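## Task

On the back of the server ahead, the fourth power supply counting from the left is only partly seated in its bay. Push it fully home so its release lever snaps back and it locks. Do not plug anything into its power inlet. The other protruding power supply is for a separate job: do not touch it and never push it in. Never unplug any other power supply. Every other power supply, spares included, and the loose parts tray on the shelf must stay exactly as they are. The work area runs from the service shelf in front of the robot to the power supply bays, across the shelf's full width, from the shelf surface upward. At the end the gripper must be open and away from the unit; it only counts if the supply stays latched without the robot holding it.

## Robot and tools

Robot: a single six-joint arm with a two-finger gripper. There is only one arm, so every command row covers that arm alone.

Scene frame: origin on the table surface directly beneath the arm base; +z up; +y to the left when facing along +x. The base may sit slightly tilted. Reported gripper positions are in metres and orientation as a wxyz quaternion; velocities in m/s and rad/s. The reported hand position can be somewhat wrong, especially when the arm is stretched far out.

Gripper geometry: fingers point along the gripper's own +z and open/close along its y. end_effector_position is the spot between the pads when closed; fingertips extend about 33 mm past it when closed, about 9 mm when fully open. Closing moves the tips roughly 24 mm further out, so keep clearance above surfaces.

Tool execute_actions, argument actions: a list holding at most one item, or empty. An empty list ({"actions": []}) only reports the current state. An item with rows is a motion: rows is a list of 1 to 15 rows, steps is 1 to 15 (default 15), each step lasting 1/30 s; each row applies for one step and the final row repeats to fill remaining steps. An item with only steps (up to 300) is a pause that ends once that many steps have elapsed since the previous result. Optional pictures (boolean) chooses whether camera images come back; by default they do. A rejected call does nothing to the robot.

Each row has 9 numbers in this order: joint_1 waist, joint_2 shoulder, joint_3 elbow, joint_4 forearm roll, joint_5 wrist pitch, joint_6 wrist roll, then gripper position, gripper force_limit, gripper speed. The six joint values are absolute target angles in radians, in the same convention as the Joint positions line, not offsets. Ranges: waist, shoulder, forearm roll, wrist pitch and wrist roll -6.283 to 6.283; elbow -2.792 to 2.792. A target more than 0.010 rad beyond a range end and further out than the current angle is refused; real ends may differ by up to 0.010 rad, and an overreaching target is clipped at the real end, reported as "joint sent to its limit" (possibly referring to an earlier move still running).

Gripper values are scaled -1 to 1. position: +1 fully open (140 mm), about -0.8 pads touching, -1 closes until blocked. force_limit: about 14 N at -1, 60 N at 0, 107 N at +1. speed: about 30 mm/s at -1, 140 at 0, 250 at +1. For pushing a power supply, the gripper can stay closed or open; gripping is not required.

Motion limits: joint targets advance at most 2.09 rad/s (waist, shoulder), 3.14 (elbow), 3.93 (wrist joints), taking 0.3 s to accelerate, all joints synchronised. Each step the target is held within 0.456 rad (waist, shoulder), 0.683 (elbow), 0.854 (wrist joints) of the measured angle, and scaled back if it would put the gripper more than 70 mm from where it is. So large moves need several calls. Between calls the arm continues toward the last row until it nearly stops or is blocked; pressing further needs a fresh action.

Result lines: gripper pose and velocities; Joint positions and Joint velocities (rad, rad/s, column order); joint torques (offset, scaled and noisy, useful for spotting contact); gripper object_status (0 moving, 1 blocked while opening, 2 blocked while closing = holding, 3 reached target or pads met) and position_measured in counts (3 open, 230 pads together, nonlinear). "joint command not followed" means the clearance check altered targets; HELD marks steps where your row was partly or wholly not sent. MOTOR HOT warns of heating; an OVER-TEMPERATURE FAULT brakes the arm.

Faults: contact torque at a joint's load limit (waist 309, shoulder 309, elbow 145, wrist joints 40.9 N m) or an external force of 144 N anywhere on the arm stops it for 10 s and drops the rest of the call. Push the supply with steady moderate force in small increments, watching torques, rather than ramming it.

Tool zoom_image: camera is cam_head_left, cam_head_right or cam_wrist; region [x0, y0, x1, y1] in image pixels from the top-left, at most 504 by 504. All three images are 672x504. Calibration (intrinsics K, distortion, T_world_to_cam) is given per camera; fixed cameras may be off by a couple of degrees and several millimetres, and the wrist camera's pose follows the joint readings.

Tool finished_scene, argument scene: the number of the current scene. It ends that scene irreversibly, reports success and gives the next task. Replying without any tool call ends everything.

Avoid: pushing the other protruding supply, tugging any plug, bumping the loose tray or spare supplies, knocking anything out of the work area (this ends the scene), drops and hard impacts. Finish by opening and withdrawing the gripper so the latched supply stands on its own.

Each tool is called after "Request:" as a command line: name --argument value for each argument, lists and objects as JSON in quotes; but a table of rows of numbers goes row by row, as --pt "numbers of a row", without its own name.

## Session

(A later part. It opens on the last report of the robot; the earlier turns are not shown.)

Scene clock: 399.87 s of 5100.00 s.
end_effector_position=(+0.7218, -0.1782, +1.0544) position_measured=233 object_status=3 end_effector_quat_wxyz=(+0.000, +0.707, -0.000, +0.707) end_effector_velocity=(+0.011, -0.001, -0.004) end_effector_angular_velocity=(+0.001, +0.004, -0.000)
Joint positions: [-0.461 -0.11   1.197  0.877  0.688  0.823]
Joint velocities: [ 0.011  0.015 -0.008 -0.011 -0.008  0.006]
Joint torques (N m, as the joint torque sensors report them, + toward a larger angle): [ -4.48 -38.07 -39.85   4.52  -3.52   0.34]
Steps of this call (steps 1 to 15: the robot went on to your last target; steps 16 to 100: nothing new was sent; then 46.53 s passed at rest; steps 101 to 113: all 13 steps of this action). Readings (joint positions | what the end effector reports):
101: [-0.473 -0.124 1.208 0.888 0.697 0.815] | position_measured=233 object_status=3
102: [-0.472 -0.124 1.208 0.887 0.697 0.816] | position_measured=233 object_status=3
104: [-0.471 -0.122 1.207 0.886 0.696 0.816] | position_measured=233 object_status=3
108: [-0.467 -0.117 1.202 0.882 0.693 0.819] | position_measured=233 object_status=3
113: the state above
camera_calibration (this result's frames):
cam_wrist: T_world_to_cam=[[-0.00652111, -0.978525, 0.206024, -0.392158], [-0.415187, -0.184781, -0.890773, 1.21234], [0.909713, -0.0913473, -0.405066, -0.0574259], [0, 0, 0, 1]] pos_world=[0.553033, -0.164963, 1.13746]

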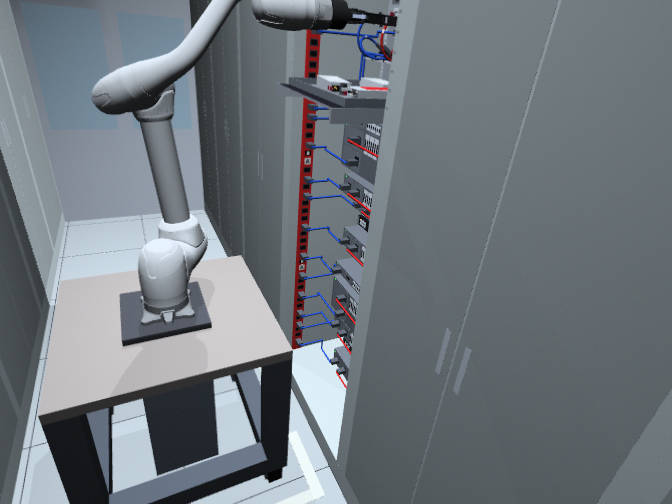

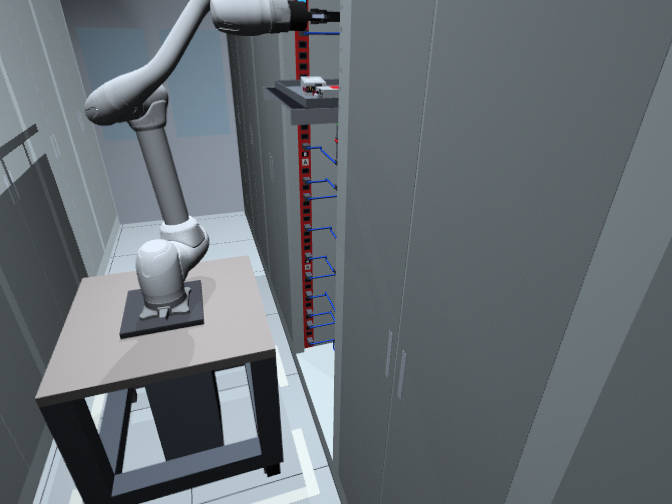

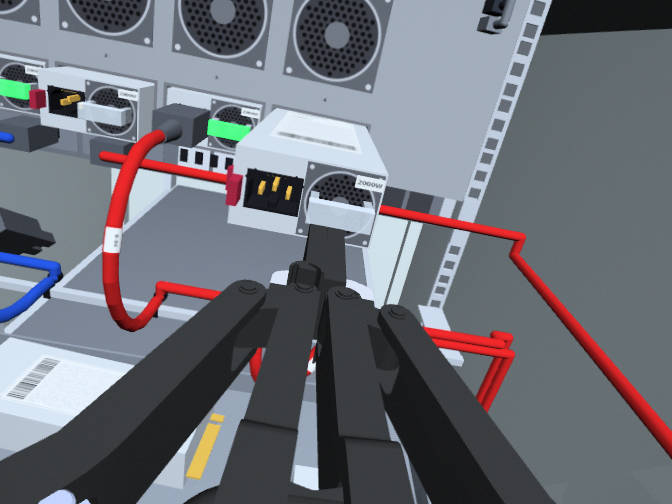

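Request:
execute_actions --actions '[{"rows": [[-0.46070, -0.10950, 1.19599, 0.87582, 0.68782, 0.82344, -1, 0, 0], [-0.45979, -0.10838, 1.19503, 0.87492, 0.68711, 0.82405, -1, 0, 0], [-0.45844, -0.10670, 1.19358, 0.87358, 0.68603, 0.82498, -1, 0, 0], [-0.45663, -0.10446, 1.19166, 0.87178, 0.68460, 0.82621, -1, 0, 0], [-0.45437, -0.10166, 1.18925, 0.86954, 0.68281, 0.82775, -1, 0, 0], [-0.45199, -0.09854, 1.18649, 0.86709, 0.68097, 0.82948, -1, 0, 0], [-0.44961, -0.09542, 1.18373, 0.86464, 0.67913, 0.83122, -1, 0, 0], [-0.44724, -0.09229, 1.18098, 0.86218, 0.67729, 0.83295, -1, 0, 0], [-0.44486, -0.08917, 1.17822, 0.85973, 0.67545, 0.83469, -1, 0, 0], [-0.44248, -0.08605, 1.17546, 0.85728, 0.67361, 0.83642, -1, 0, 0], [-0.44020, -0.08289, 1.17261, 0.85484, 0.67189, 0.83819, -1, 0, 0], [-0.43792, -0.07973, 1.16975, 0.85240, 0.67017, 0.83996, -1, 0, 0], [-0.43563, -0.07658, 1.16690, 0.84996, 0.66845, 0.84172, -1, 0, 0], [-0.43335, -0.07342, 1.16404, 0.84752, 0.66673, 0.84349, -1, 0, 0], [-0.43107, -0.07026, 1.16119, 0.84508, 0.66501, 0.84526, -1, 0, 0]], "steps": 15}]' --pictures false

Request:
execute_actions --actions '[{"rows": [[-0.42889, -0.06707, 1.15824, 0.84265, 0.66341, 0.84706, -1, 0, 0], [-0.42670, -0.06388, 1.15529, 0.84022, 0.66180, 0.84886, -1, 0, 0], [-0.42452, -0.06068, 1.15235, 0.83779, 0.66020, 0.85066, -1, 0, 0], [-0.42233, -0.05749, 1.14940, 0.83536, 0.65859, 0.85246, -1, 0, 0], [-0.42015, -0.05430, 1.14645, 0.83293, 0.65699, 0.85426, -1, 0, 0], [-0.41806, -0.05107, 1.14340, 0.83051, 0.65550, 0.85609, -1, 0, 0], [-0.41597, -0.04785, 1.14036, 0.82809, 0.65401, 0.85792, -1, 0, 0], [-0.41388, -0.04462, 1.13731, 0.82568, 0.65253, 0.85976, -1, 0, 0], [-0.41179, -0.04140, 1.13427, 0.82326, 0.65104, 0.86159, -1, 0, 0], [-0.40970, -0.03817, 1.13122, 0.82084, 0.64955, 0.86342, -1, 0, 0], [-0.40771, -0.03491, 1.12808, 0.81843, 0.64818, 0.86529, -1, 0, 0], [-0.40571, -0.03164, 1.12494, 0.81602, 0.64681, 0.86716, -1, 0, 0], [-0.40372, -0.02838, 1.12180, 0.81362, 0.64545, 0.86902, -1, 0, 0], [-0.40172, -0.02511, 1.11866, 0.81121, 0.64408, 0.87089, -1, 0, 0], [-0.39973, -0.02185, 1.11552, 0.80880, 0.64271, 0.87276, -1, 0, 0]], "steps": 15}]' --pictures false

Request:
execute_actions --actions '[{"rows": [[-0.39783, -0.01855, 1.11228, 0.80640, 0.64146, 0.87466, -1, 0, 0], [-0.39594, -0.01525, 1.10904, 0.80401, 0.64020, 0.87656, -1, 0, 0], [-0.39404, -0.01196, 1.10580, 0.80161, 0.63895, 0.87846, -1, 0, 0], [-0.39215, -0.00866, 1.10256, 0.79922, 0.63769, 0.88036, -1, 0, 0], [-0.39025, -0.00536, 1.09932, 0.79682, 0.63644, 0.88226, -1, 0, 0], [-0.38859, -0.00234, 1.09631, 0.79465, 0.63539, 0.88401, -1, 0, 0], [-0.38727, 0.00008, 1.09390, 0.79291, 0.63454, 0.88541, -1, 0, 0], [-0.38627, 0.00190, 1.09210, 0.79161, 0.63391, 0.88646, -1, 0, 0], [-0.38561, 0.00311, 1.09089, 0.79074, 0.63349, 0.88716, -1, 0, 0], [-0.38528, 0.00371, 1.09029, 0.79031, 0.63328, 0.88751, -1, 0, 0]], "steps": 15}]'

Scene clock: 447.13 s of 5100.00 s.
end_effector_position=(+0.7458, -0.1783, +1.0545) position_measured=233 object_status=3 end_effector_quat_wxyz=(+0.000, +0.707, -0.000, +0.707) end_effector_velocity=(+0.064, -0.000, +0.001) end_effector_angular_velocity=(-0.000, -0.001, -0.000)
Joint positions: [-0.435 -0.076  1.167  0.85   0.668  0.842]
Joint velocities: [ 0.067  0.092 -0.084 -0.072 -0.051  0.052]
Joint torques (N m, as the joint torque sensors report them, + toward a larger angle): [  0.16 -35.53 -36.77   4.09  -3.77   0.53]
Steps of this call (steps 1 to 15: the robot went on to your last target; steps 16 to 100: nothing new was sent; then 43.43 s passed at rest; steps 101 to 115: all 15 steps of this action). Readings (joint positions | what the end effector reports):
101: [-0.461 -0.110 1.196 0.876 0.688 0.823] | position_measured=233 object_status=3
102: [-0.461 -0.110 1.196 0.876 0.688 0.823] | position_measured=233 object_status=3
104: [-0.459 -0.108 1.195 0.874 0.687 0.824] | position_measured=233 object_status=3
108: [-0.452 -0.098 1.186 0.867 0.681 0.830] | position_measured=233 object_status=3
115: the state above

Scene clock: 447.63 s of 5100.00 s.
end_effector_position=(+0.7788, -0.1784, +1.0545) position_measured=233 object_status=3 end_effector_quat_wxyz=(+0.000, +0.707, -0.000, +0.707) end_effector_velocity=(+0.064, -0.001, +0.001) end_effector_angular_velocity=(-0.001, -0.001, -0.001)
Joint positions: [-0.404 -0.028  1.122  0.813  0.645  0.869]
Joint velocities: [ 0.058  0.096 -0.093 -0.071 -0.041  0.055]
Joint torques (N m, as the joint torque sensors report them, + toward a larger angle): [ -2.56 -37.2  -37.39   4.82  -3.69   0.43]
Steps of this call (steps 1 to 15: all 15 steps of this action). Readings (joint positions | what the end effector reports):
1: [-0.433 -0.073 1.164 0.847 0.667 0.844] | position_measured=233 object_status=3
2: [-0.431 -0.070 1.161 0.845 0.665 0.845] | position_measured=233 object_status=3
4: [-0.426 -0.064 1.155 0.840 0.662 0.849] | position_measured=233 object_status=3
8: [-0.418 -0.051 1.143 0.830 0.655 0.856] | position_measured=233 object_status=3
15: the state above

Scene clock: 448.13 s of 5100.00 s.
end_effector_position=(+0.8000, -0.1786, +1.0544) position_measured=233 object_status=3 end_effector_quat_wxyz=(+0.000, +0.707, -0.000, +0.707) end_effector_velocity=(-0.001, -0.000, +0.002) end_effector_angular_velocity=(-0.001, -0.003, -0.002)
Joint positions: [-0.385  0.004  1.09   0.79   0.633  0.888]
Joint velocities: [-0.001 -0.001 -0.001 -0.    -0.001  0.   ]
Joint torques (N m, as the joint torque sensors report them, + toward a larger angle): [  0.   -42.42 -41.68   5.34  -5.88   0.48]
Steps of this call (steps 1 to 15: all 15 steps of this action). Readings (joint positions | what the end effector reports):
1: [-0.402 -0.025 1.118 0.811 0.644 0.871] | position_measured=233 object_status=3
2: [-0.400 -0.022 1.115 0.809 0.643 0.873] | position_measured=233 object_status=3
4: [-0.396 -0.015 1.109 0.804 0.640 0.877] | position_measured=233 object_status=3
8: [-0.389 -0.002 1.096 0.795 0.635 0.884] | position_measured=233 object_status=3
15: the state above
camera_calibration (this result's frames):
cam_wrist: T_world_to_cam=[[-0.00644905, -0.978496, 0.206166, -0.39223], [-0.415107, -0.184947, -0.890775, 1.24468], [0.90975, -0.0913255, -0.404988, -0.12871], [0, 0, 0, 1]] pos_world=[0.631242, -0.165349, 1.13747]

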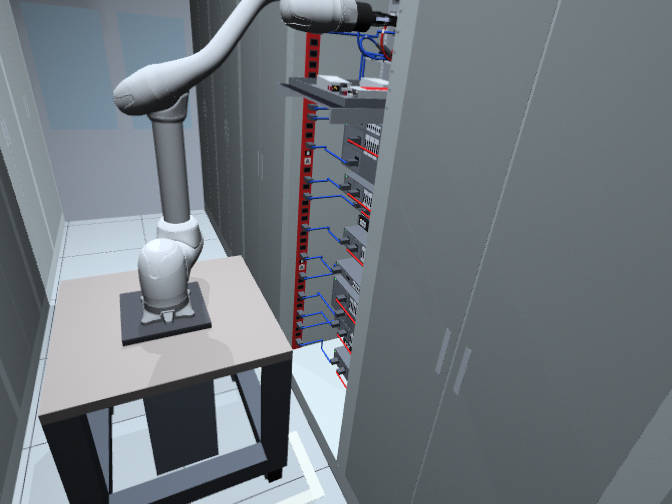

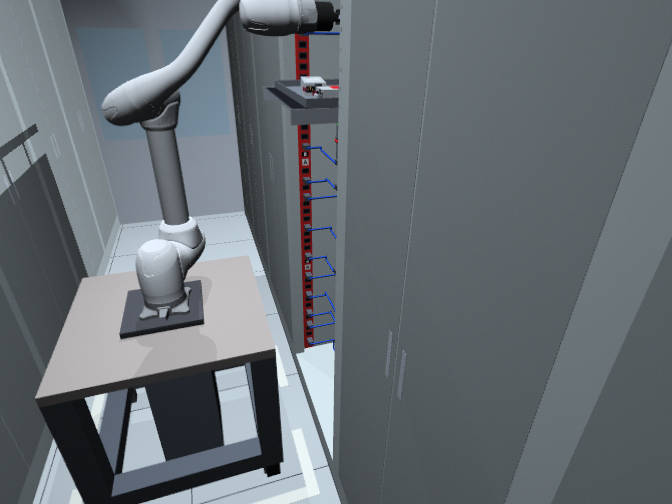

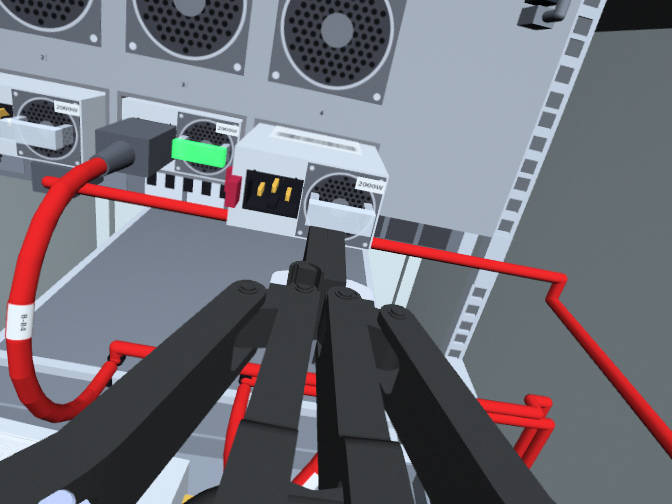

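Request:
zoom_image --camera "cam_wrist" --region '[215, 95, 405, 265]'

Region (215, 95, 405, 265) of cam_wrist's 672x504 image, scaled by 2.653, with more detail than that image has; it fills the top 451 rows of this view, and the rest is white.

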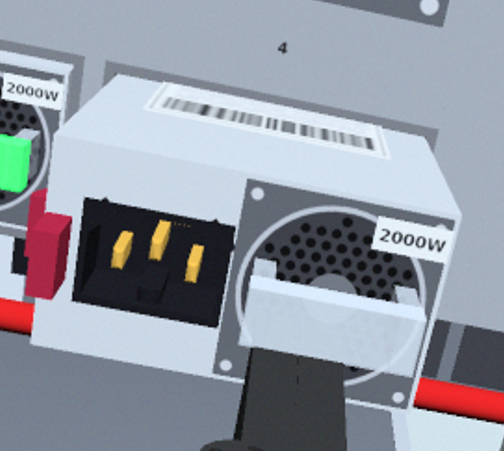

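Request:
zoom_image --camera "cam_wrist" --region '[90, 80, 270, 220]'

Region (90, 80, 270, 220) of cam_wrist's 672x504 image, scaled by 2.800, with more detail than that image has.

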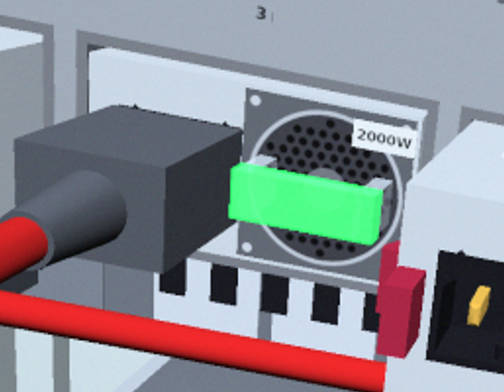

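Request:
execute_actions --actions '[{"rows": [[-0.38530, 0.00343, 1.09128, 0.79102, 0.63280, 0.88664, -1, 0, 0], [-0.38534, 0.00286, 1.09326, 0.79244, 0.63183, 0.88491, -1, 0, 0], [-0.38538, 0.00214, 1.09573, 0.79422, 0.63061, 0.88274, -1, 0, 0], [-0.38543, 0.00143, 1.09820, 0.79599, 0.62940, 0.88057, -1, 0, 0], [-0.38546, 0.00100, 1.09969, 0.79706, 0.62867, 0.87927, -1, 0, 0], [-0.38547, 0.00086, 1.10018, 0.79741, 0.62843, 0.87884, -1, 0, 0], [-0.38514, 0.00147, 1.09957, 0.79697, 0.62822, 0.87920, -1, 0, 0], [-0.38447, 0.00268, 1.09836, 0.79609, 0.62780, 0.87992, -1, 0, 0], [-0.38348, 0.00449, 1.09653, 0.79476, 0.62717, 0.88100, -1, 0, 0], [-0.38215, 0.00691, 1.09410, 0.79300, 0.62634, 0.88243, -1, 0, 0], [-0.38049, 0.00994, 1.09106, 0.79079, 0.62529, 0.88423, -1, 0, 0], [-0.37887, 0.01299, 1.08795, 0.78857, 0.62431, 0.88606, -1, 0, 0], [-0.37725, 0.01605, 1.08484, 0.78636, 0.62332, 0.88789, -1, 0, 0], [-0.37562, 0.01910, 1.08173, 0.78414, 0.62234, 0.88971, -1, 0, 0], [-0.37400, 0.02215, 1.07862, 0.78192, 0.62135, 0.89154, -1, 0, 0]], "steps": 15}]' --pictures false

Request:
execute_actions --actions '[{"rows": [[-0.37243, 0.02524, 1.07541, 0.77969, 0.62046, 0.89341, -1, 0, 0], [-0.37086, 0.02833, 1.07220, 0.77745, 0.61957, 0.89528, -1, 0, 0], [-0.36929, 0.03142, 1.06900, 0.77522, 0.61868, 0.89714, -1, 0, 0], [-0.36772, 0.03450, 1.06579, 0.77299, 0.61778, 0.89901, -1, 0, 0], [-0.36615, 0.03759, 1.06258, 0.77075, 0.61689, 0.90088, -1, 0, 0], [-0.36458, 0.04068, 1.05937, 0.76852, 0.61600, 0.90275, -1, 0, 0], [-0.36307, 0.04381, 1.05604, 0.76627, 0.61522, 0.90467, -1, 0, 0], [-0.36156, 0.04694, 1.05271, 0.76401, 0.61444, 0.90659, -1, 0, 0], [-0.36006, 0.05007, 1.04938, 0.76176, 0.61366, 0.90851, -1, 0, 0], [-0.35855, 0.05320, 1.04605, 0.75951, 0.61287, 0.91042, -1, 0, 0], [-0.35704, 0.05633, 1.04272, 0.75725, 0.61209, 0.91234, -1, 0, 0], [-0.35553, 0.05946, 1.03939, 0.75500, 0.61131, 0.91426, -1, 0, 0], [-0.35436, 0.06199, 1.03666, 0.75319, 0.61074, 0.91582, -1, 0, 0], [-0.35348, 0.06388, 1.03462, 0.75183, 0.61032, 0.91699, -1, 0, 0], [-0.35289, 0.06515, 1.03325, 0.75092, 0.61003, 0.91777, -1, 0, 0]], "steps": 15}]' --pictures false

Request:
execute_actions --actions '[{"rows": [[-0.35260, 0.06578, 1.03257, 0.75047, 0.60989, 0.91816, -1, 0, 0]], "steps": 10}]'

Scene clock: 517.00 s of 5100.00 s.
end_effector_position=(+0.8101, -0.1787, +1.0511) position_measured=233 object_status=3 end_effector_quat_wxyz=(+0.000, +0.707, -0.000, +0.707) end_effector_velocity=(+0.059, +0.001, -0.000) end_effector_angular_velocity=(-0.000, -0.000, +0.001)
Joint positions: [-0.377  0.016  1.084  0.786  0.623  0.888]
Joint velocities: [ 0.049  0.09  -0.092 -0.066 -0.029  0.054]
Joint torques (N m, as the joint torque sensors report them, + toward a larger angle): [ -3.05 -35.8  -32.71   4.    -2.83   0.32]
Steps of this call (steps 1 to 15: the robot went on to your last target; steps 16 to 100: nothing new was sent; then 65.03 s passed at rest; steps 101 to 115: all 15 steps of this action). Readings (joint positions | what the end effector reports):
101: [-0.385 0.004 1.090 0.790 0.633 0.888] | position_measured=233 object_status=3
102: [-0.385 0.004 1.091 0.791 0.633 0.888] | position_measured=233 object_status=3
104: [-0.385 0.003 1.094 0.793 0.631 0.885] | position_measured=233 object_status=3
108: [-0.385 0.001 1.100 0.797 0.628 0.879] | position_measured=233 object_status=3
115: the state above

Scene clock: 517.50 s of 5100.00 s.
end_effector_position=(+0.8396, -0.1787, +1.0510) position_measured=233 object_status=3 end_effector_quat_wxyz=(+0.000, +0.707, -0.000, +0.707) end_effector_velocity=(+0.042, -0.001, -0.002) end_effector_angular_velocity=(+0.001, +0.003, -0.000)
Joint positions: [-0.354  0.062  1.037  0.753  0.611  0.916]
Joint velocities: [ 0.029  0.066 -0.068 -0.046 -0.014  0.039]
Joint torques (N m, as the joint torque sensors report them, + toward a larger angle): [  1.82 -42.01 -30.6    3.09  -0.46   0.6 ]
Steps of this call (steps 1 to 15: all 15 steps of this action). Readings (joint positions | what the end effector reports):
1: [-0.375 0.019 1.081 0.784 0.622 0.890] | position_measured=233 object_status=3
2: [-0.374 0.022 1.078 0.782 0.621 0.892] | position_measured=233 object_status=3
4: [-0.371 0.029 1.072 0.777 0.619 0.895] | position_measured=233 object_status=3
8: [-0.364 0.041 1.059 0.768 0.616 0.903] | position_measured=233 object_status=3
15: the state above

Scene clock: 517.83 s of 5100.00 s.
end_effector_position=(+0.8420, -0.1787, +1.0509) position_measured=233 object_status=3 end_effector_quat_wxyz=(+0.000, +0.707, -0.000, +0.707) end_effector_velocity=(+0.001, +0.001, -0.000) end_effector_angular_velocity=(+0.001, -0.001, +0.001)
Joint positions: [-0.353  0.066  1.033  0.75   0.61   0.918]
Joint velocities: [ 0.002  0.001 -0.001  0.    -0.002  0.   ]
Joint torques (N m, as the joint torque sensors report them, + toward a larger angle): [  0.22 -39.71 -31.83   3.56  -1.82   0.51]
Steps of this call (steps 1 to 10: all 10 steps of this action). Readings (joint positions | what the end effector reports):
1: [-0.353 0.064 1.035 0.752 0.610 0.917] | position_measured=233 object_status=3
2: [-0.353 0.065 1.033 0.751 0.610 0.918] | position_measured=233 object_status=3
4: [-0.353 0.066 1.033 0.751 0.610 0.918] | position_measured=233 object_status=3
8: [-0.353 0.066 1.033 0.750 0.610 0.918] | position_measured=233 object_status=3
10: the state above
camera_calibration (this result's frames):
cam_wrist: T_world_to_cam=[[-0.00650024, -0.978505, 0.206121, -0.391274], [-0.415052, -0.184892, -0.890812, 1.259], [0.909774, -0.0913416, -0.404929, -0.168463], [0, 0, 0, 1]] pos_world=[0.673271, -0.165473, 1.13397]

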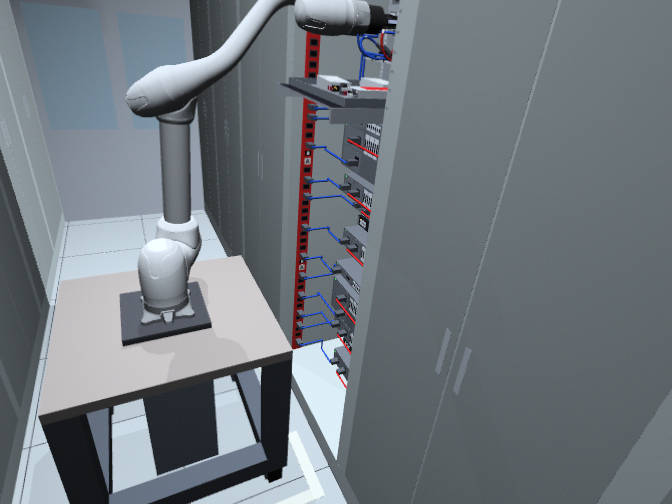

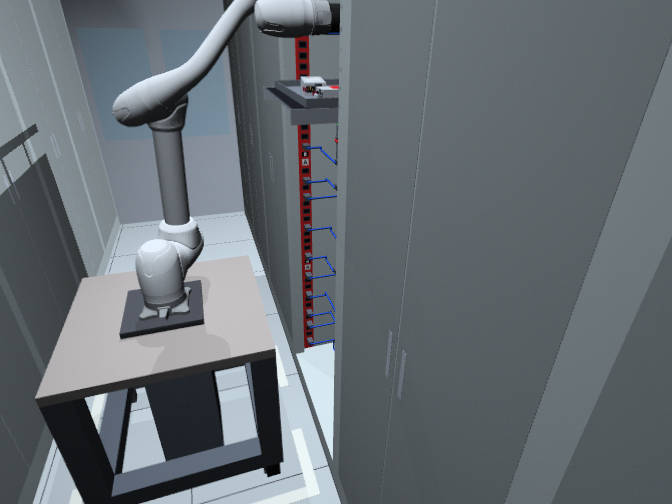

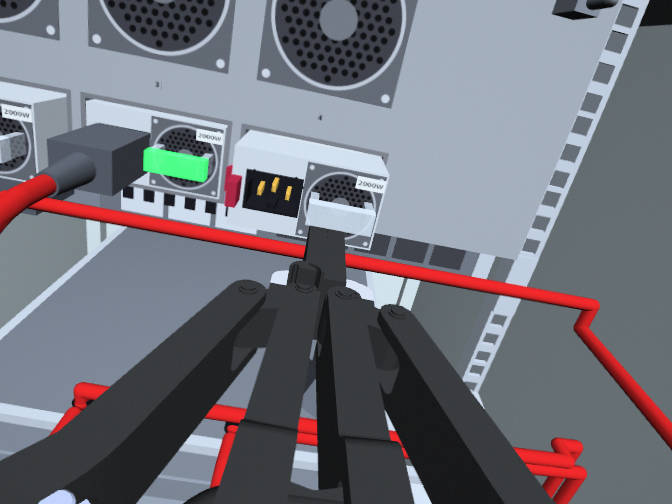

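Request:
zoom_image --camera "cam_wrist" --region '[200, 100, 410, 270]'

Region (200, 100, 410, 270) of cam_wrist's 672x504 image, scaled by 2.400, with more detail than that image has; it fills the top 408 rows of this view, and the rest is white.

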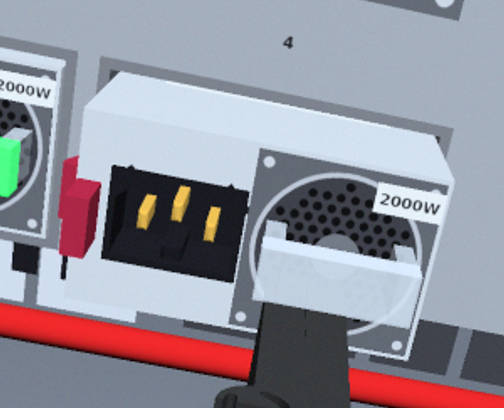

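Request:
zoom_image --camera "cam_wrist" --region '[190, 105, 270, 235]'

Region (190, 105, 270, 235) of cam_wrist's 672x504 image, scaled by 3.877, with more detail than that image has; it fills the left 310 columns of this view, and the rest is white.

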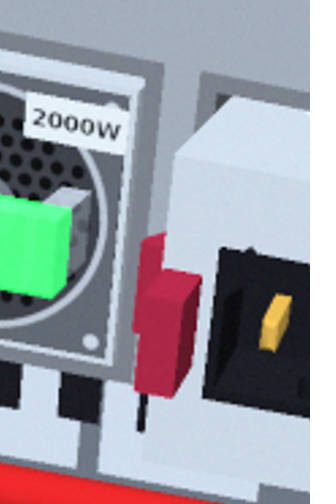

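Request:
execute_actions --actions '[{"rows": [[-0.35297, 0.06466, 1.03454, 0.75177, 0.60949, 0.91677, -1, 0, 0], [-0.35348, 0.06309, 1.03730, 0.75360, 0.60894, 0.91483, -1, 0, 0], [-0.35407, 0.06130, 1.04045, 0.75568, 0.60830, 0.91261, -1, 0, 0], [-0.35512, 0.05915, 1.04272, 0.75723, 0.60887, 0.91130, -1, 0, 0], [-0.35670, 0.05593, 1.04612, 0.75956, 0.60972, 0.90933, -1, 0, 0], [-0.35846, 0.05235, 1.04990, 0.76214, 0.61066, 0.90714, -1, 0, 0], [-0.36038, 0.04840, 1.05405, 0.76498, 0.61170, 0.90473, -1, 0, 0], [-0.36231, 0.04446, 1.05821, 0.76782, 0.61274, 0.90232, -1, 0, 0], [-0.36424, 0.04052, 1.06236, 0.77067, 0.61378, 0.89991, -1, 0, 0], [-0.36617, 0.03658, 1.06652, 0.77351, 0.61482, 0.89750, -1, 0, 0], [-0.36793, 0.03300, 1.07030, 0.77609, 0.61577, 0.89531, -1, 0, 0], [-0.36951, 0.02978, 1.07370, 0.77842, 0.61662, 0.89334, -1, 0, 0], [-0.37056, 0.02763, 1.07596, 0.77997, 0.61718, 0.89202, -1, 0, 0], [-0.37126, 0.02620, 1.07747, 0.78100, 0.61756, 0.89115, -1, 0, 0], [-0.37161, 0.02548, 1.07823, 0.78152, 0.61775, 0.89071, -1, 0, 0]], "steps": 15}]' --pictures false

Request:
execute_actions --actions '[{"rows": [[-0.37161, 0.02596, 1.07660, 0.78044, 0.61858, 0.89205, -1, 0, 0], [-0.37161, 0.02693, 1.07334, 0.77828, 0.62023, 0.89472, -1, 0, 0], [-0.37160, 0.02838, 1.06846, 0.77504, 0.62271, 0.89873, -1, 0, 0], [-0.37160, 0.03015, 1.06249, 0.77108, 0.62575, 0.90363, -1, 0, 0], [-0.37159, 0.03209, 1.05598, 0.76676, 0.62906, 0.90898, -1, 0, 0], [-0.37159, 0.03402, 1.04946, 0.76245, 0.63237, 0.91433, -1, 0, 0], [-0.37158, 0.03595, 1.04295, 0.75813, 0.63568, 0.91967, -1, 0, 0], [-0.37158, 0.03772, 1.03698, 0.75417, 0.63871, 0.92458, -1, 0, 0], [-0.37158, 0.03933, 1.03155, 0.75057, 0.64147, 0.92903, -1, 0, 0], [-0.37157, 0.04046, 1.02775, 0.74805, 0.64340, 0.93215, -1, 0, 0], [-0.37157, 0.04127, 1.02504, 0.74625, 0.64478, 0.93438, -1, 0, 0], [-0.37157, 0.04159, 1.02395, 0.74553, 0.64533, 0.93527, -1, 0, 0]], "steps": 15}]' --pictures false

Request:
execute_actions --actions '[{"steps": 6}]'

Scene clock: 578.63 s of 5100.00 s.
end_effector_position=(+0.8183, -0.1787, +1.0495) position_measured=233 object_status=3 end_effector_quat_wxyz=(+0.000, +0.707, -0.000, +0.707) end_effector_velocity=(-0.036, +0.001, +0.002) end_effector_angular_velocity=(-0.002, -0.004, -0.001)
Joint positions: [-0.37   0.028  1.076  0.78   0.617  0.892]
Joint velocities: [-0.026 -0.055  0.055  0.038  0.013 -0.033]
Joint torques (N m, as the joint torque sensors report them, + toward a larger angle): [ -4.06 -37.93 -34.13   3.6   -2.72   0.36]
Steps of this call (steps 1 to 15: the robot went on to your last target; steps 16 to 100: nothing new was sent; then 56.97 s passed at rest; steps 101 to 115: all 15 steps of this action). Readings (joint positions | what the end effector reports):
101: [-0.353 0.066 1.033 0.750 0.610 0.918] | position_measured=233 object_status=3
102: [-0.353 0.065 1.033 0.751 0.610 0.918] | position_measured=233 object_status=3
104: [-0.353 0.063 1.038 0.754 0.609 0.915] | position_measured=233 object_status=3
108: [-0.358 0.052 1.050 0.762 0.611 0.907] | position_measured=233 object_status=3
115: the state above

Scene clock: 579.13 s of 5100.00 s.
end_effector_position=(+0.8170, -0.1787, +1.0678) position_measured=233 object_status=3 end_effector_quat_wxyz=(+0.000, +0.707, -0.000, +0.707) end_effector_velocity=(+0.001, -0.000, +0.001) end_effector_angular_velocity=(+0.001, +0.001, +0.000)
Joint positions: [-0.372  0.042  1.024  0.746  0.645  0.935]
Joint velocities: [ 0.     0.003 -0.006 -0.004  0.003  0.005]
Joint torques (N m, as the joint torque sensors report them, + toward a larger angle): [ -1.96 -45.36 -33.94   3.9   -2.55   0.27]
Steps of this call (steps 1 to 15: all 15 steps of this action). Readings (joint positions | what the end effector reports):
1: [-0.371 0.026 1.077 0.781 0.618 0.891] | position_measured=233 object_status=3
2: [-0.371 0.026 1.077 0.781 0.618 0.891] | position_measured=233 object_status=3
4: [-0.372 0.027 1.072 0.778 0.621 0.895] | position_measured=233 object_status=3
8: [-0.372 0.034 1.049 0.762 0.632 0.914] | position_measured=233 object_status=3
15: the state above

Scene clock: 579.33 s of 5100.00 s.
end_effector_position=(+0.8170, -0.1787, +1.0679) position_measured=233 object_status=3 end_effector_quat_wxyz=(+0.000, +0.707, -0.000, +0.707) end_effector_velocity=(+0.000, -0.000, -0.001) end_effector_angular_velocity=(+0.001, +0.001, +0.000)
Joint positions: [-0.372  0.042  1.024  0.746  0.645  0.935]
Joint velocities: [-0.    -0.     0.001 -0.     0.     0.001]
Joint torques (N m, as the joint torque sensors report them, + toward a larger angle): [ -2.02 -43.9  -34.68   3.8   -2.42   0.32]
Steps of this call (steps 1 to 6: the robot went on to your last target). Readings (joint positions | what the end effector reports):
1: [-0.372 0.042 1.024 0.746 0.645 0.935] | position_measured=233 object_status=3
2: [-0.372 0.042 1.024 0.746 0.645 0.935] | position_measured=233 object_status=3
4: [-0.372 0.042 1.024 0.746 0.645 0.935] | position_measured=233 object_status=3
6: the state above
camera_calibration (this result's frames):
cam_wrist: T_world_to_cam=[[-0.00652567, -0.978506, 0.206114, -0.394911], [-0.415027, -0.184878, -0.890827, 1.26378], [0.909786, -0.0913562, -0.4049, -0.138851], [0, 0, 0, 1]] pos_world=[0.64825, -0.165464, 1.15099]

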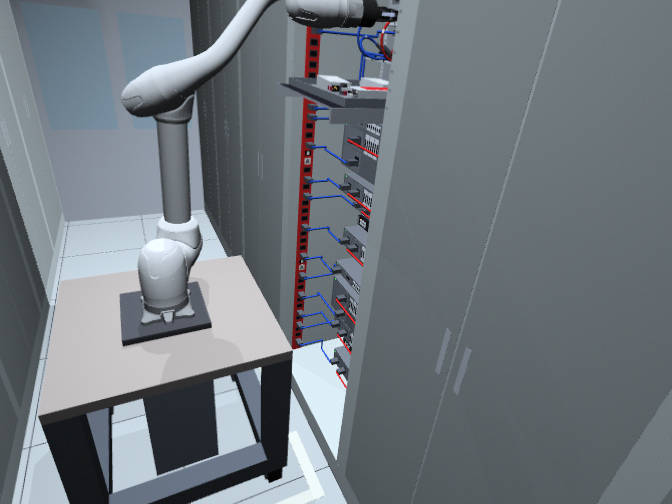

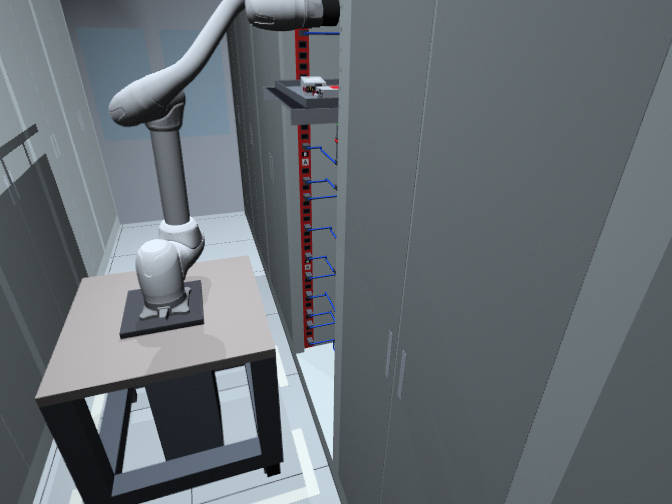

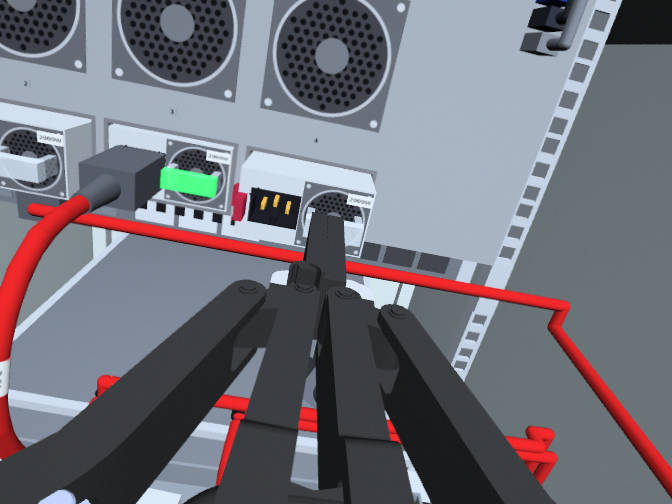

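Request:
execute_actions --actions '[{"rows": [[-0.37116, 0.04244, 1.02304, 0.74492, 0.64513, 0.93579, -1, 0, 0], [-0.37033, 0.04414, 1.02123, 0.74369, 0.64473, 0.93682, -1, 0, 0], [-0.36936, 0.04611, 1.01911, 0.74225, 0.64427, 0.93802, -1, 0, 0], [-0.36839, 0.04809, 1.01699, 0.74082, 0.64381, 0.93923, -1, 0, 0], [-0.36743, 0.05007, 1.01487, 0.73939, 0.64334, 0.94043, -1, 0, 0], [-0.36646, 0.05205, 1.01275, 0.73796, 0.64288, 0.94163, -1, 0, 0], [-0.36549, 0.05403, 1.01063, 0.73652, 0.64242, 0.94284, -1, 0, 0], [-0.36453, 0.05601, 1.00851, 0.73509, 0.64195, 0.94404, -1, 0, 0], [-0.36356, 0.05799, 1.00639, 0.73366, 0.64149, 0.94525, -1, 0, 0], [-0.36259, 0.05997, 1.00427, 0.73222, 0.64103, 0.94645, -1, 0, 0], [-0.36163, 0.06195, 1.00216, 0.73079, 0.64056, 0.94765, -1, 0, 0], [-0.36066, 0.06393, 1.00004, 0.72936, 0.64010, 0.94886, -1, 0, 0], [-0.35969, 0.06591, 0.99792, 0.72793, 0.63964, 0.95006, -1, 0, 0], [-0.35873, 0.06789, 0.99580, 0.72649, 0.63917, 0.95127, -1, 0, 0], [-0.35776, 0.06987, 0.99368, 0.72506, 0.63871, 0.95247, -1, 0, 0]], "steps": 15}]' --pictures false

Request:
execute_actions --actions '[{"steps": 8}]'

Scene clock: 597.17 s of 5100.00 s.
end_effector_position=(+0.8327, -0.1788, +1.0680) position_measured=233 object_status=3 end_effector_quat_wxyz=(+0.000, +0.707, -0.000, +0.707) end_effector_velocity=(+0.037, +0.001, -0.000) end_effector_angular_velocity=(+0.000, -0.001, +0.000)
Joint positions: [-0.36   0.066  0.998  0.728  0.64   0.95 ]
Joint velocities: [ 0.029  0.058 -0.062 -0.042 -0.014  0.036]
Joint torques (N m, as the joint torque sensors report them, + toward a larger angle): [  0.81 -45.88 -32.68   4.07  -2.21   0.25]
Steps of this call (steps 1 to 15: the robot went on to your last target; steps 16 to 100: nothing new was sent; then 14.00 s passed at rest; steps 101 to 115: all 15 steps of this action). Readings (joint positions | what the end effector reports):
101: [-0.372 0.042 1.024 0.746 0.645 0.935] | position_measured=233 object_status=3
102: [-0.372 0.042 1.023 0.745 0.645 0.936] | position_measured=233 object_status=3
104: [-0.371 0.045 1.021 0.743 0.645 0.937] | position_measured=233 object_status=3
108: [-0.367 0.052 1.012 0.738 0.643 0.942] | position_measured=233 object_status=3
115: the state above

Scene clock: 597.43 s of 5100.00 s.
end_effector_position=(+0.8350, -0.1787, +1.0680) position_measured=233 object_status=3 end_effector_quat_wxyz=(+0.000, +0.707, -0.000, +0.707) end_effector_velocity=(+0.000, -0.000, -0.001) end_effector_angular_velocity=(-0.000, +0.001, +0.000)
Joint positions: [-0.358  0.07   0.994  0.725  0.639  0.952]
Joint velocities: [-0.     0.     0.001  0.     0.    -0.001]
Joint torques (N m, as the joint torque sensors report them, + toward a larger angle): [  0.9  -39.2  -30.76   3.79  -1.72   0.37]
Steps of this call (steps 1 to 8: the robot went on to your last target). Readings (joint positions | what the end effector reports):
1: [-0.359 0.068 0.995 0.726 0.639 0.951] | position_measured=233 object_status=3
2: [-0.358 0.069 0.994 0.725 0.639 0.952] | position_measured=233 object_status=3
4: [-0.358 0.070 0.994 0.725 0.639 0.952] | position_measured=233 object_status=3
8: the state above
camera_calibration (this result's frames):
cam_wrist: T_world_to_cam=[[-0.00655697, -0.978505, 0.206119, -0.394793], [-0.415005, -0.184871, -0.890839, 1.27125], [0.909795, -0.0913816, -0.404873, -0.155245], [0, 0, 0, 1]] pos_world=[0.666227, -0.165477, 1.151]

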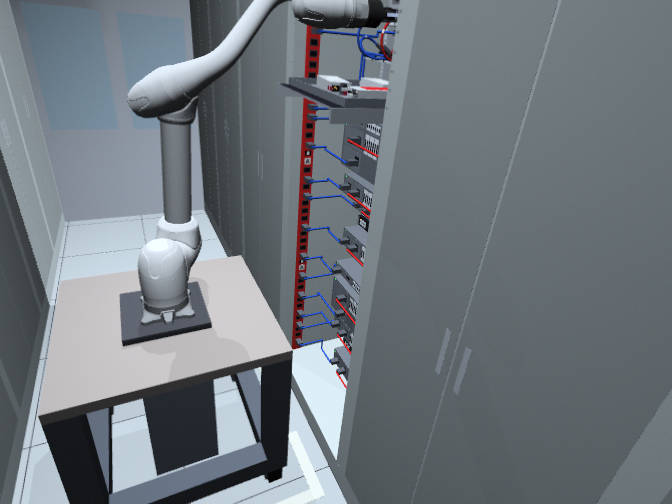

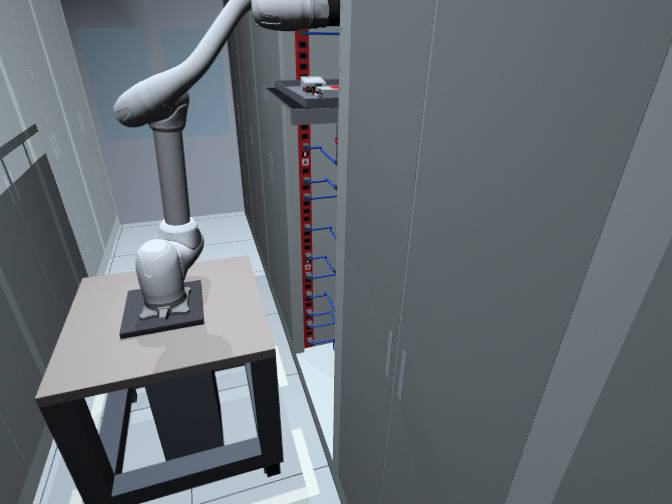

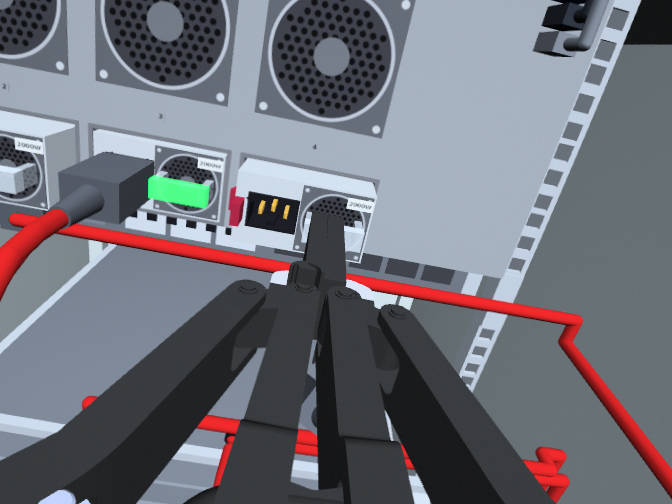

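Request:
zoom_image --camera "cam_wrist" --region '[185, 130, 395, 280]'

Region (185, 130, 395, 280) of cam_wrist's 672x504 image, scaled by 2.400, with more detail than that image has; it fills the top 360 rows of this view, and the rest is white.

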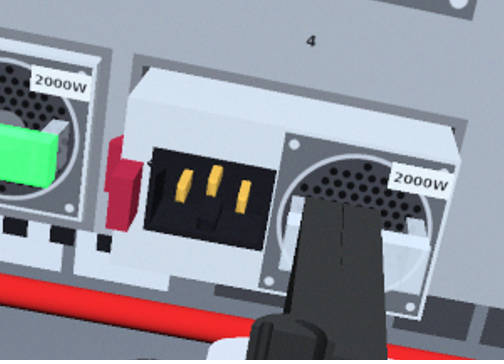

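Request:
execute_actions --actions '[{"rows": [[-0.35754, 0.07035, 0.99315, 0.72472, 0.63862, 0.95276, -1, 0, 0], [-0.35710, 0.07131, 0.99210, 0.72403, 0.63844, 0.95335, -1, 0, 0], [-0.35659, 0.07243, 0.99087, 0.72323, 0.63823, 0.95404, -1, 0, 0], [-0.35608, 0.07355, 0.98963, 0.72242, 0.63802, 0.95473, -1, 0, 0], [-0.35556, 0.07467, 0.98840, 0.72162, 0.63780, 0.95542, -1, 0, 0], [-0.35505, 0.07579, 0.98717, 0.72082, 0.63759, 0.95611, -1, 0, 0], [-0.35454, 0.07691, 0.98594, 0.72002, 0.63738, 0.95680, -1, 0, 0], [-0.35403, 0.07802, 0.98471, 0.71922, 0.63717, 0.95748, -1, 0, 0], [-0.35351, 0.07914, 0.98348, 0.71841, 0.63696, 0.95817, -1, 0, 0], [-0.35300, 0.08026, 0.98225, 0.71761, 0.63675, 0.95886, -1, 0, 0], [-0.35249, 0.08138, 0.98102, 0.71681, 0.63654, 0.95955, -1, 0, 0], [-0.35212, 0.08218, 0.98014, 0.71624, 0.63638, 0.96004, -1, 0, 0], [-0.35190, 0.08266, 0.97961, 0.71589, 0.63629, 0.96033, -1, 0, 0]], "steps": 15}]' --pictures false

Request:
execute_actions --actions '[{"steps": 6}]'

Scene clock: 612.83 s of 5100.00 s.
end_effector_position=(+0.8429, -0.1787, +1.0679) position_measured=233 object_status=3 end_effector_quat_wxyz=(+0.000, +0.707, -0.000, +0.707) end_effector_velocity=(+0.005, +0.001, -0.001) end_effector_angular_velocity=(-0.000, +0.002, +0.001)
Joint positions: [-0.352  0.083  0.98   0.716  0.636  0.96 ]
Joint velocities: [ 0.004  0.006 -0.006 -0.004 -0.     0.003]
Joint torques (N m, as the joint torque sensors report them, + toward a larger angle): [  6.05 -41.   -29.74   4.54  -0.46   0.72]
Steps of this call (steps 1 to 15: the robot went on to your last target; steps 16 to 100: nothing new was sent; then 11.57 s passed at rest; steps 101 to 115: all 15 steps of this action). Readings (joint positions | what the end effector reports):
101: [-0.358 0.070 0.994 0.725 0.639 0.952] | position_measured=233 object_status=3
102: [-0.358 0.070 0.993 0.725 0.639 0.953] | position_measured=233 object_status=3
104: [-0.357 0.072 0.992 0.724 0.639 0.954] | position_measured=233 object_status=3
108: [-0.355 0.076 0.987 0.721 0.638 0.956] | position_measured=233 object_status=3
115: the state above

Scene clock: 613.03 s of 5100.00 s.
end_effector_position=(+0.8430, -0.1787, +1.0679) position_measured=233 object_status=3 end_effector_quat_wxyz=(+0.000, +0.707, -0.000, +0.707) end_effector_velocity=(-0.001, +0.000, +0.001) end_effector_angular_velocity=(-0.002, -0.001, -0.000)
Joint positions: [-0.352  0.083  0.98   0.716  0.636  0.96 ]
Joint velocities: [-0.    -0.001 -0.    -0.     0.    -0.001]
Joint torques (N m, as the joint torque sensors report them, + toward a larger angle): [  3.8  -39.34 -30.48   4.49  -0.74   0.33]
Steps of this call (steps 1 to 6: the robot went on to your last target). Readings (joint positions | what the end effector reports):
1: [-0.352 0.083 0.980 0.716 0.636 0.960] | position_measured=233 object_status=3
2: [-0.352 0.083 0.980 0.716 0.636 0.960] | position_measured=233 object_status=3
4: [-0.352 0.083 0.980 0.716 0.636 0.960] | position_measured=233 object_status=3
6: the state above
camera_calibration (this result's frames):
cam_wrist: T_world_to_cam=[[-0.00650959, -0.978505, 0.206118, -0.394771], [-0.415039, -0.184886, -0.89082, 1.27457], [0.90978, -0.0913459, -0.404914, -0.162493], [0, 0, 0, 1]] pos_world=[0.67426, -0.165477, 1.15099]

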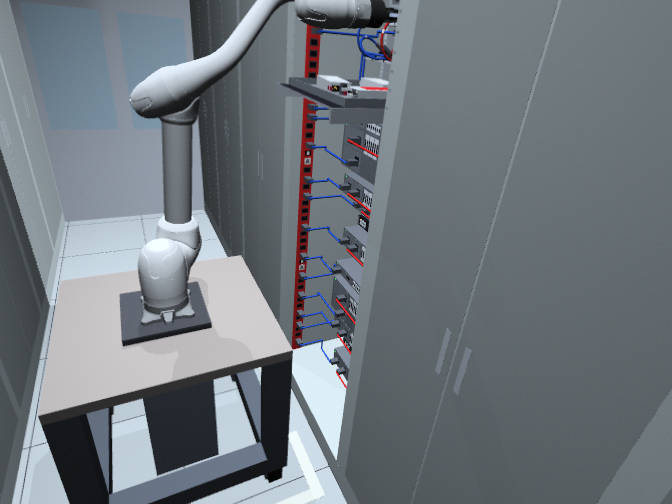

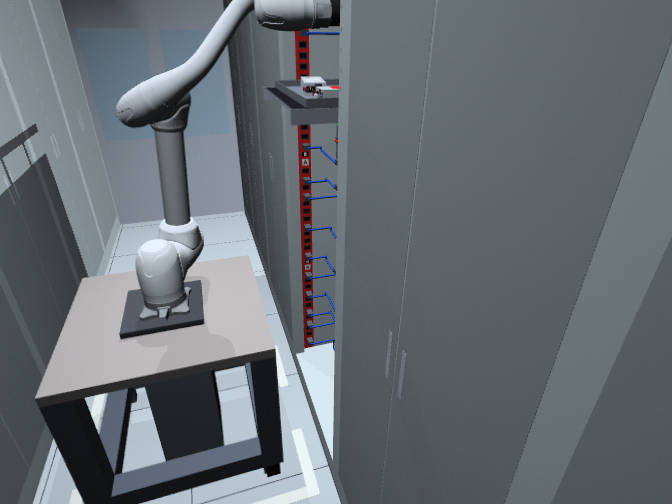

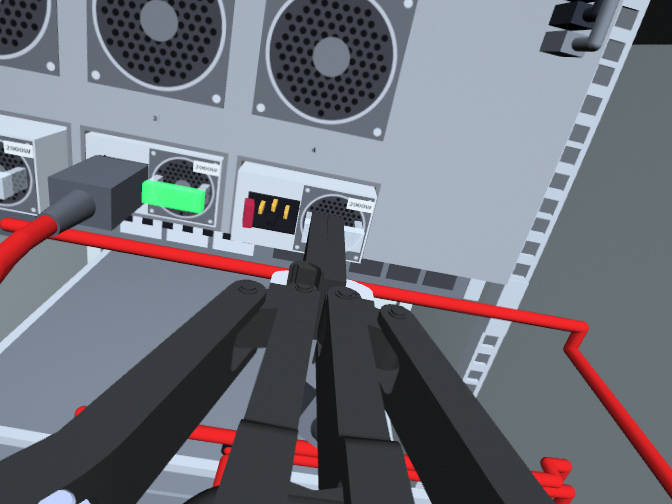

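Request:
execute_actions --actions '[{"rows": [[-0.35172, 0.08306, 0.97917, 0.71560, 0.63622, 0.96058, -1, 0, 0], [-0.35154, 0.08346, 0.97873, 0.71532, 0.63614, 0.96082, -1, 0, 0], [-0.35117, 0.08426, 0.97785, 0.71475, 0.63599, 0.96132, -1, 0, 0], [-0.35081, 0.08506, 0.97697, 0.71417, 0.63584, 0.96181, -1, 0, 0], [-0.35044, 0.08586, 0.97609, 0.71360, 0.63569, 0.96230, -1, 0, 0], [-0.35009, 0.08667, 0.97518, 0.71302, 0.63556, 0.96280, -1, 0, 0], [-0.34973, 0.08748, 0.97428, 0.71245, 0.63544, 0.96330, -1, 0, 0], [-0.34938, 0.08829, 0.97337, 0.71187, 0.63531, 0.96380, -1, 0, 0], [-0.34903, 0.08910, 0.97246, 0.71130, 0.63518, 0.96430, -1, 0, 0], [-0.34868, 0.08991, 0.97156, 0.71072, 0.63506, 0.96481, -1, 0, 0], [-0.34832, 0.09072, 0.97065, 0.71015, 0.63493, 0.96531, -1, 0, 0]], "steps": 15}]'

Scene clock: 619.83 s of 5100.00 s.
end_effector_position=(+0.8480, -0.1787, +1.0680) position_measured=233 object_status=3 end_effector_quat_wxyz=(+0.000, +0.707, -0.000, +0.707) end_effector_velocity=(+0.000, +0.001, -0.000) end_effector_angular_velocity=(-0.001, +0.001, +0.001)
Joint positions: [-0.348  0.091  0.971  0.71   0.635  0.965]
Joint velocities: [ 0.001  0.    -0.    -0.001  0.    -0.   ]
Joint torques (N m, as the joint torque sensors report them, + toward a larger angle): [  0.92 -38.95 -29.59   4.13  -0.64   0.36]
Steps of this call (steps 1 to 15: the robot went on to your last target; steps 16 to 100: nothing new was sent; then 2.97 s passed at rest; steps 101 to 115: all 15 steps of this action). Readings (joint positions | what the end effector reports):
101: [-0.352 0.083 0.980 0.716 0.636 0.960] | position_measured=233 object_status=3
102: [-0.352 0.083 0.979 0.716 0.636 0.960] | position_measured=233 object_status=3
104: [-0.351 0.084 0.978 0.715 0.636 0.961] | position_measured=233 object_status=3
108: [-0.350 0.087 0.975 0.713 0.636 0.963] | position_measured=233 object_status=3
115: the state above
camera_calibration (this result's frames):
cam_wrist: T_world_to_cam=[[-0.00651367, -0.978509, 0.206103, -0.394726], [-0.415032, -0.184871, -0.890826, 1.27665], [0.909783, -0.0913417, -0.404908, -0.167044], [0, 0, 0, 1]] pos_world=[0.679253, -0.165486, 1.15099]

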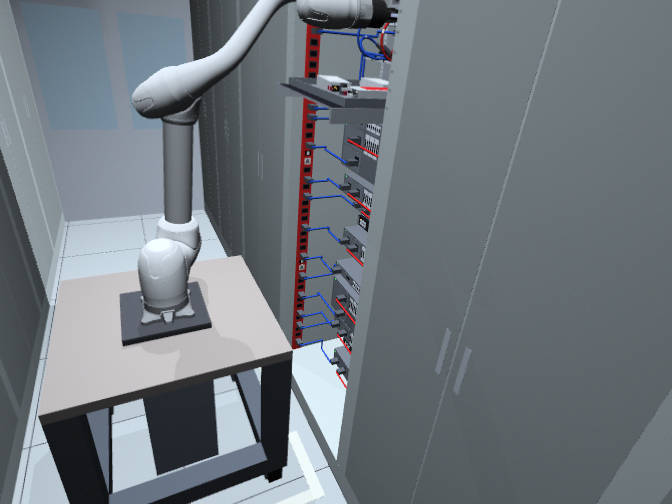

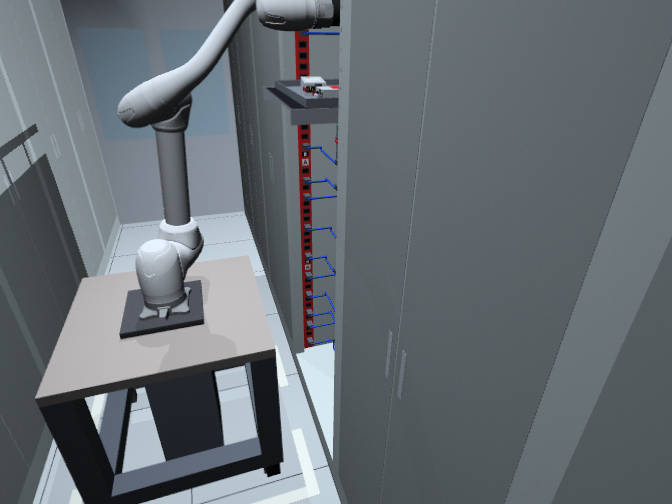

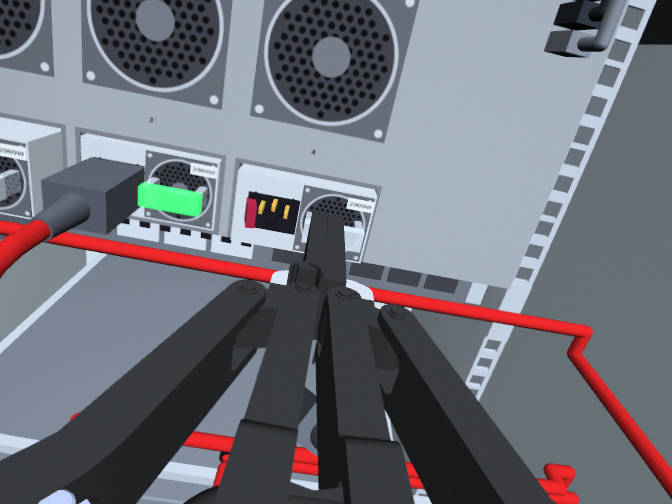

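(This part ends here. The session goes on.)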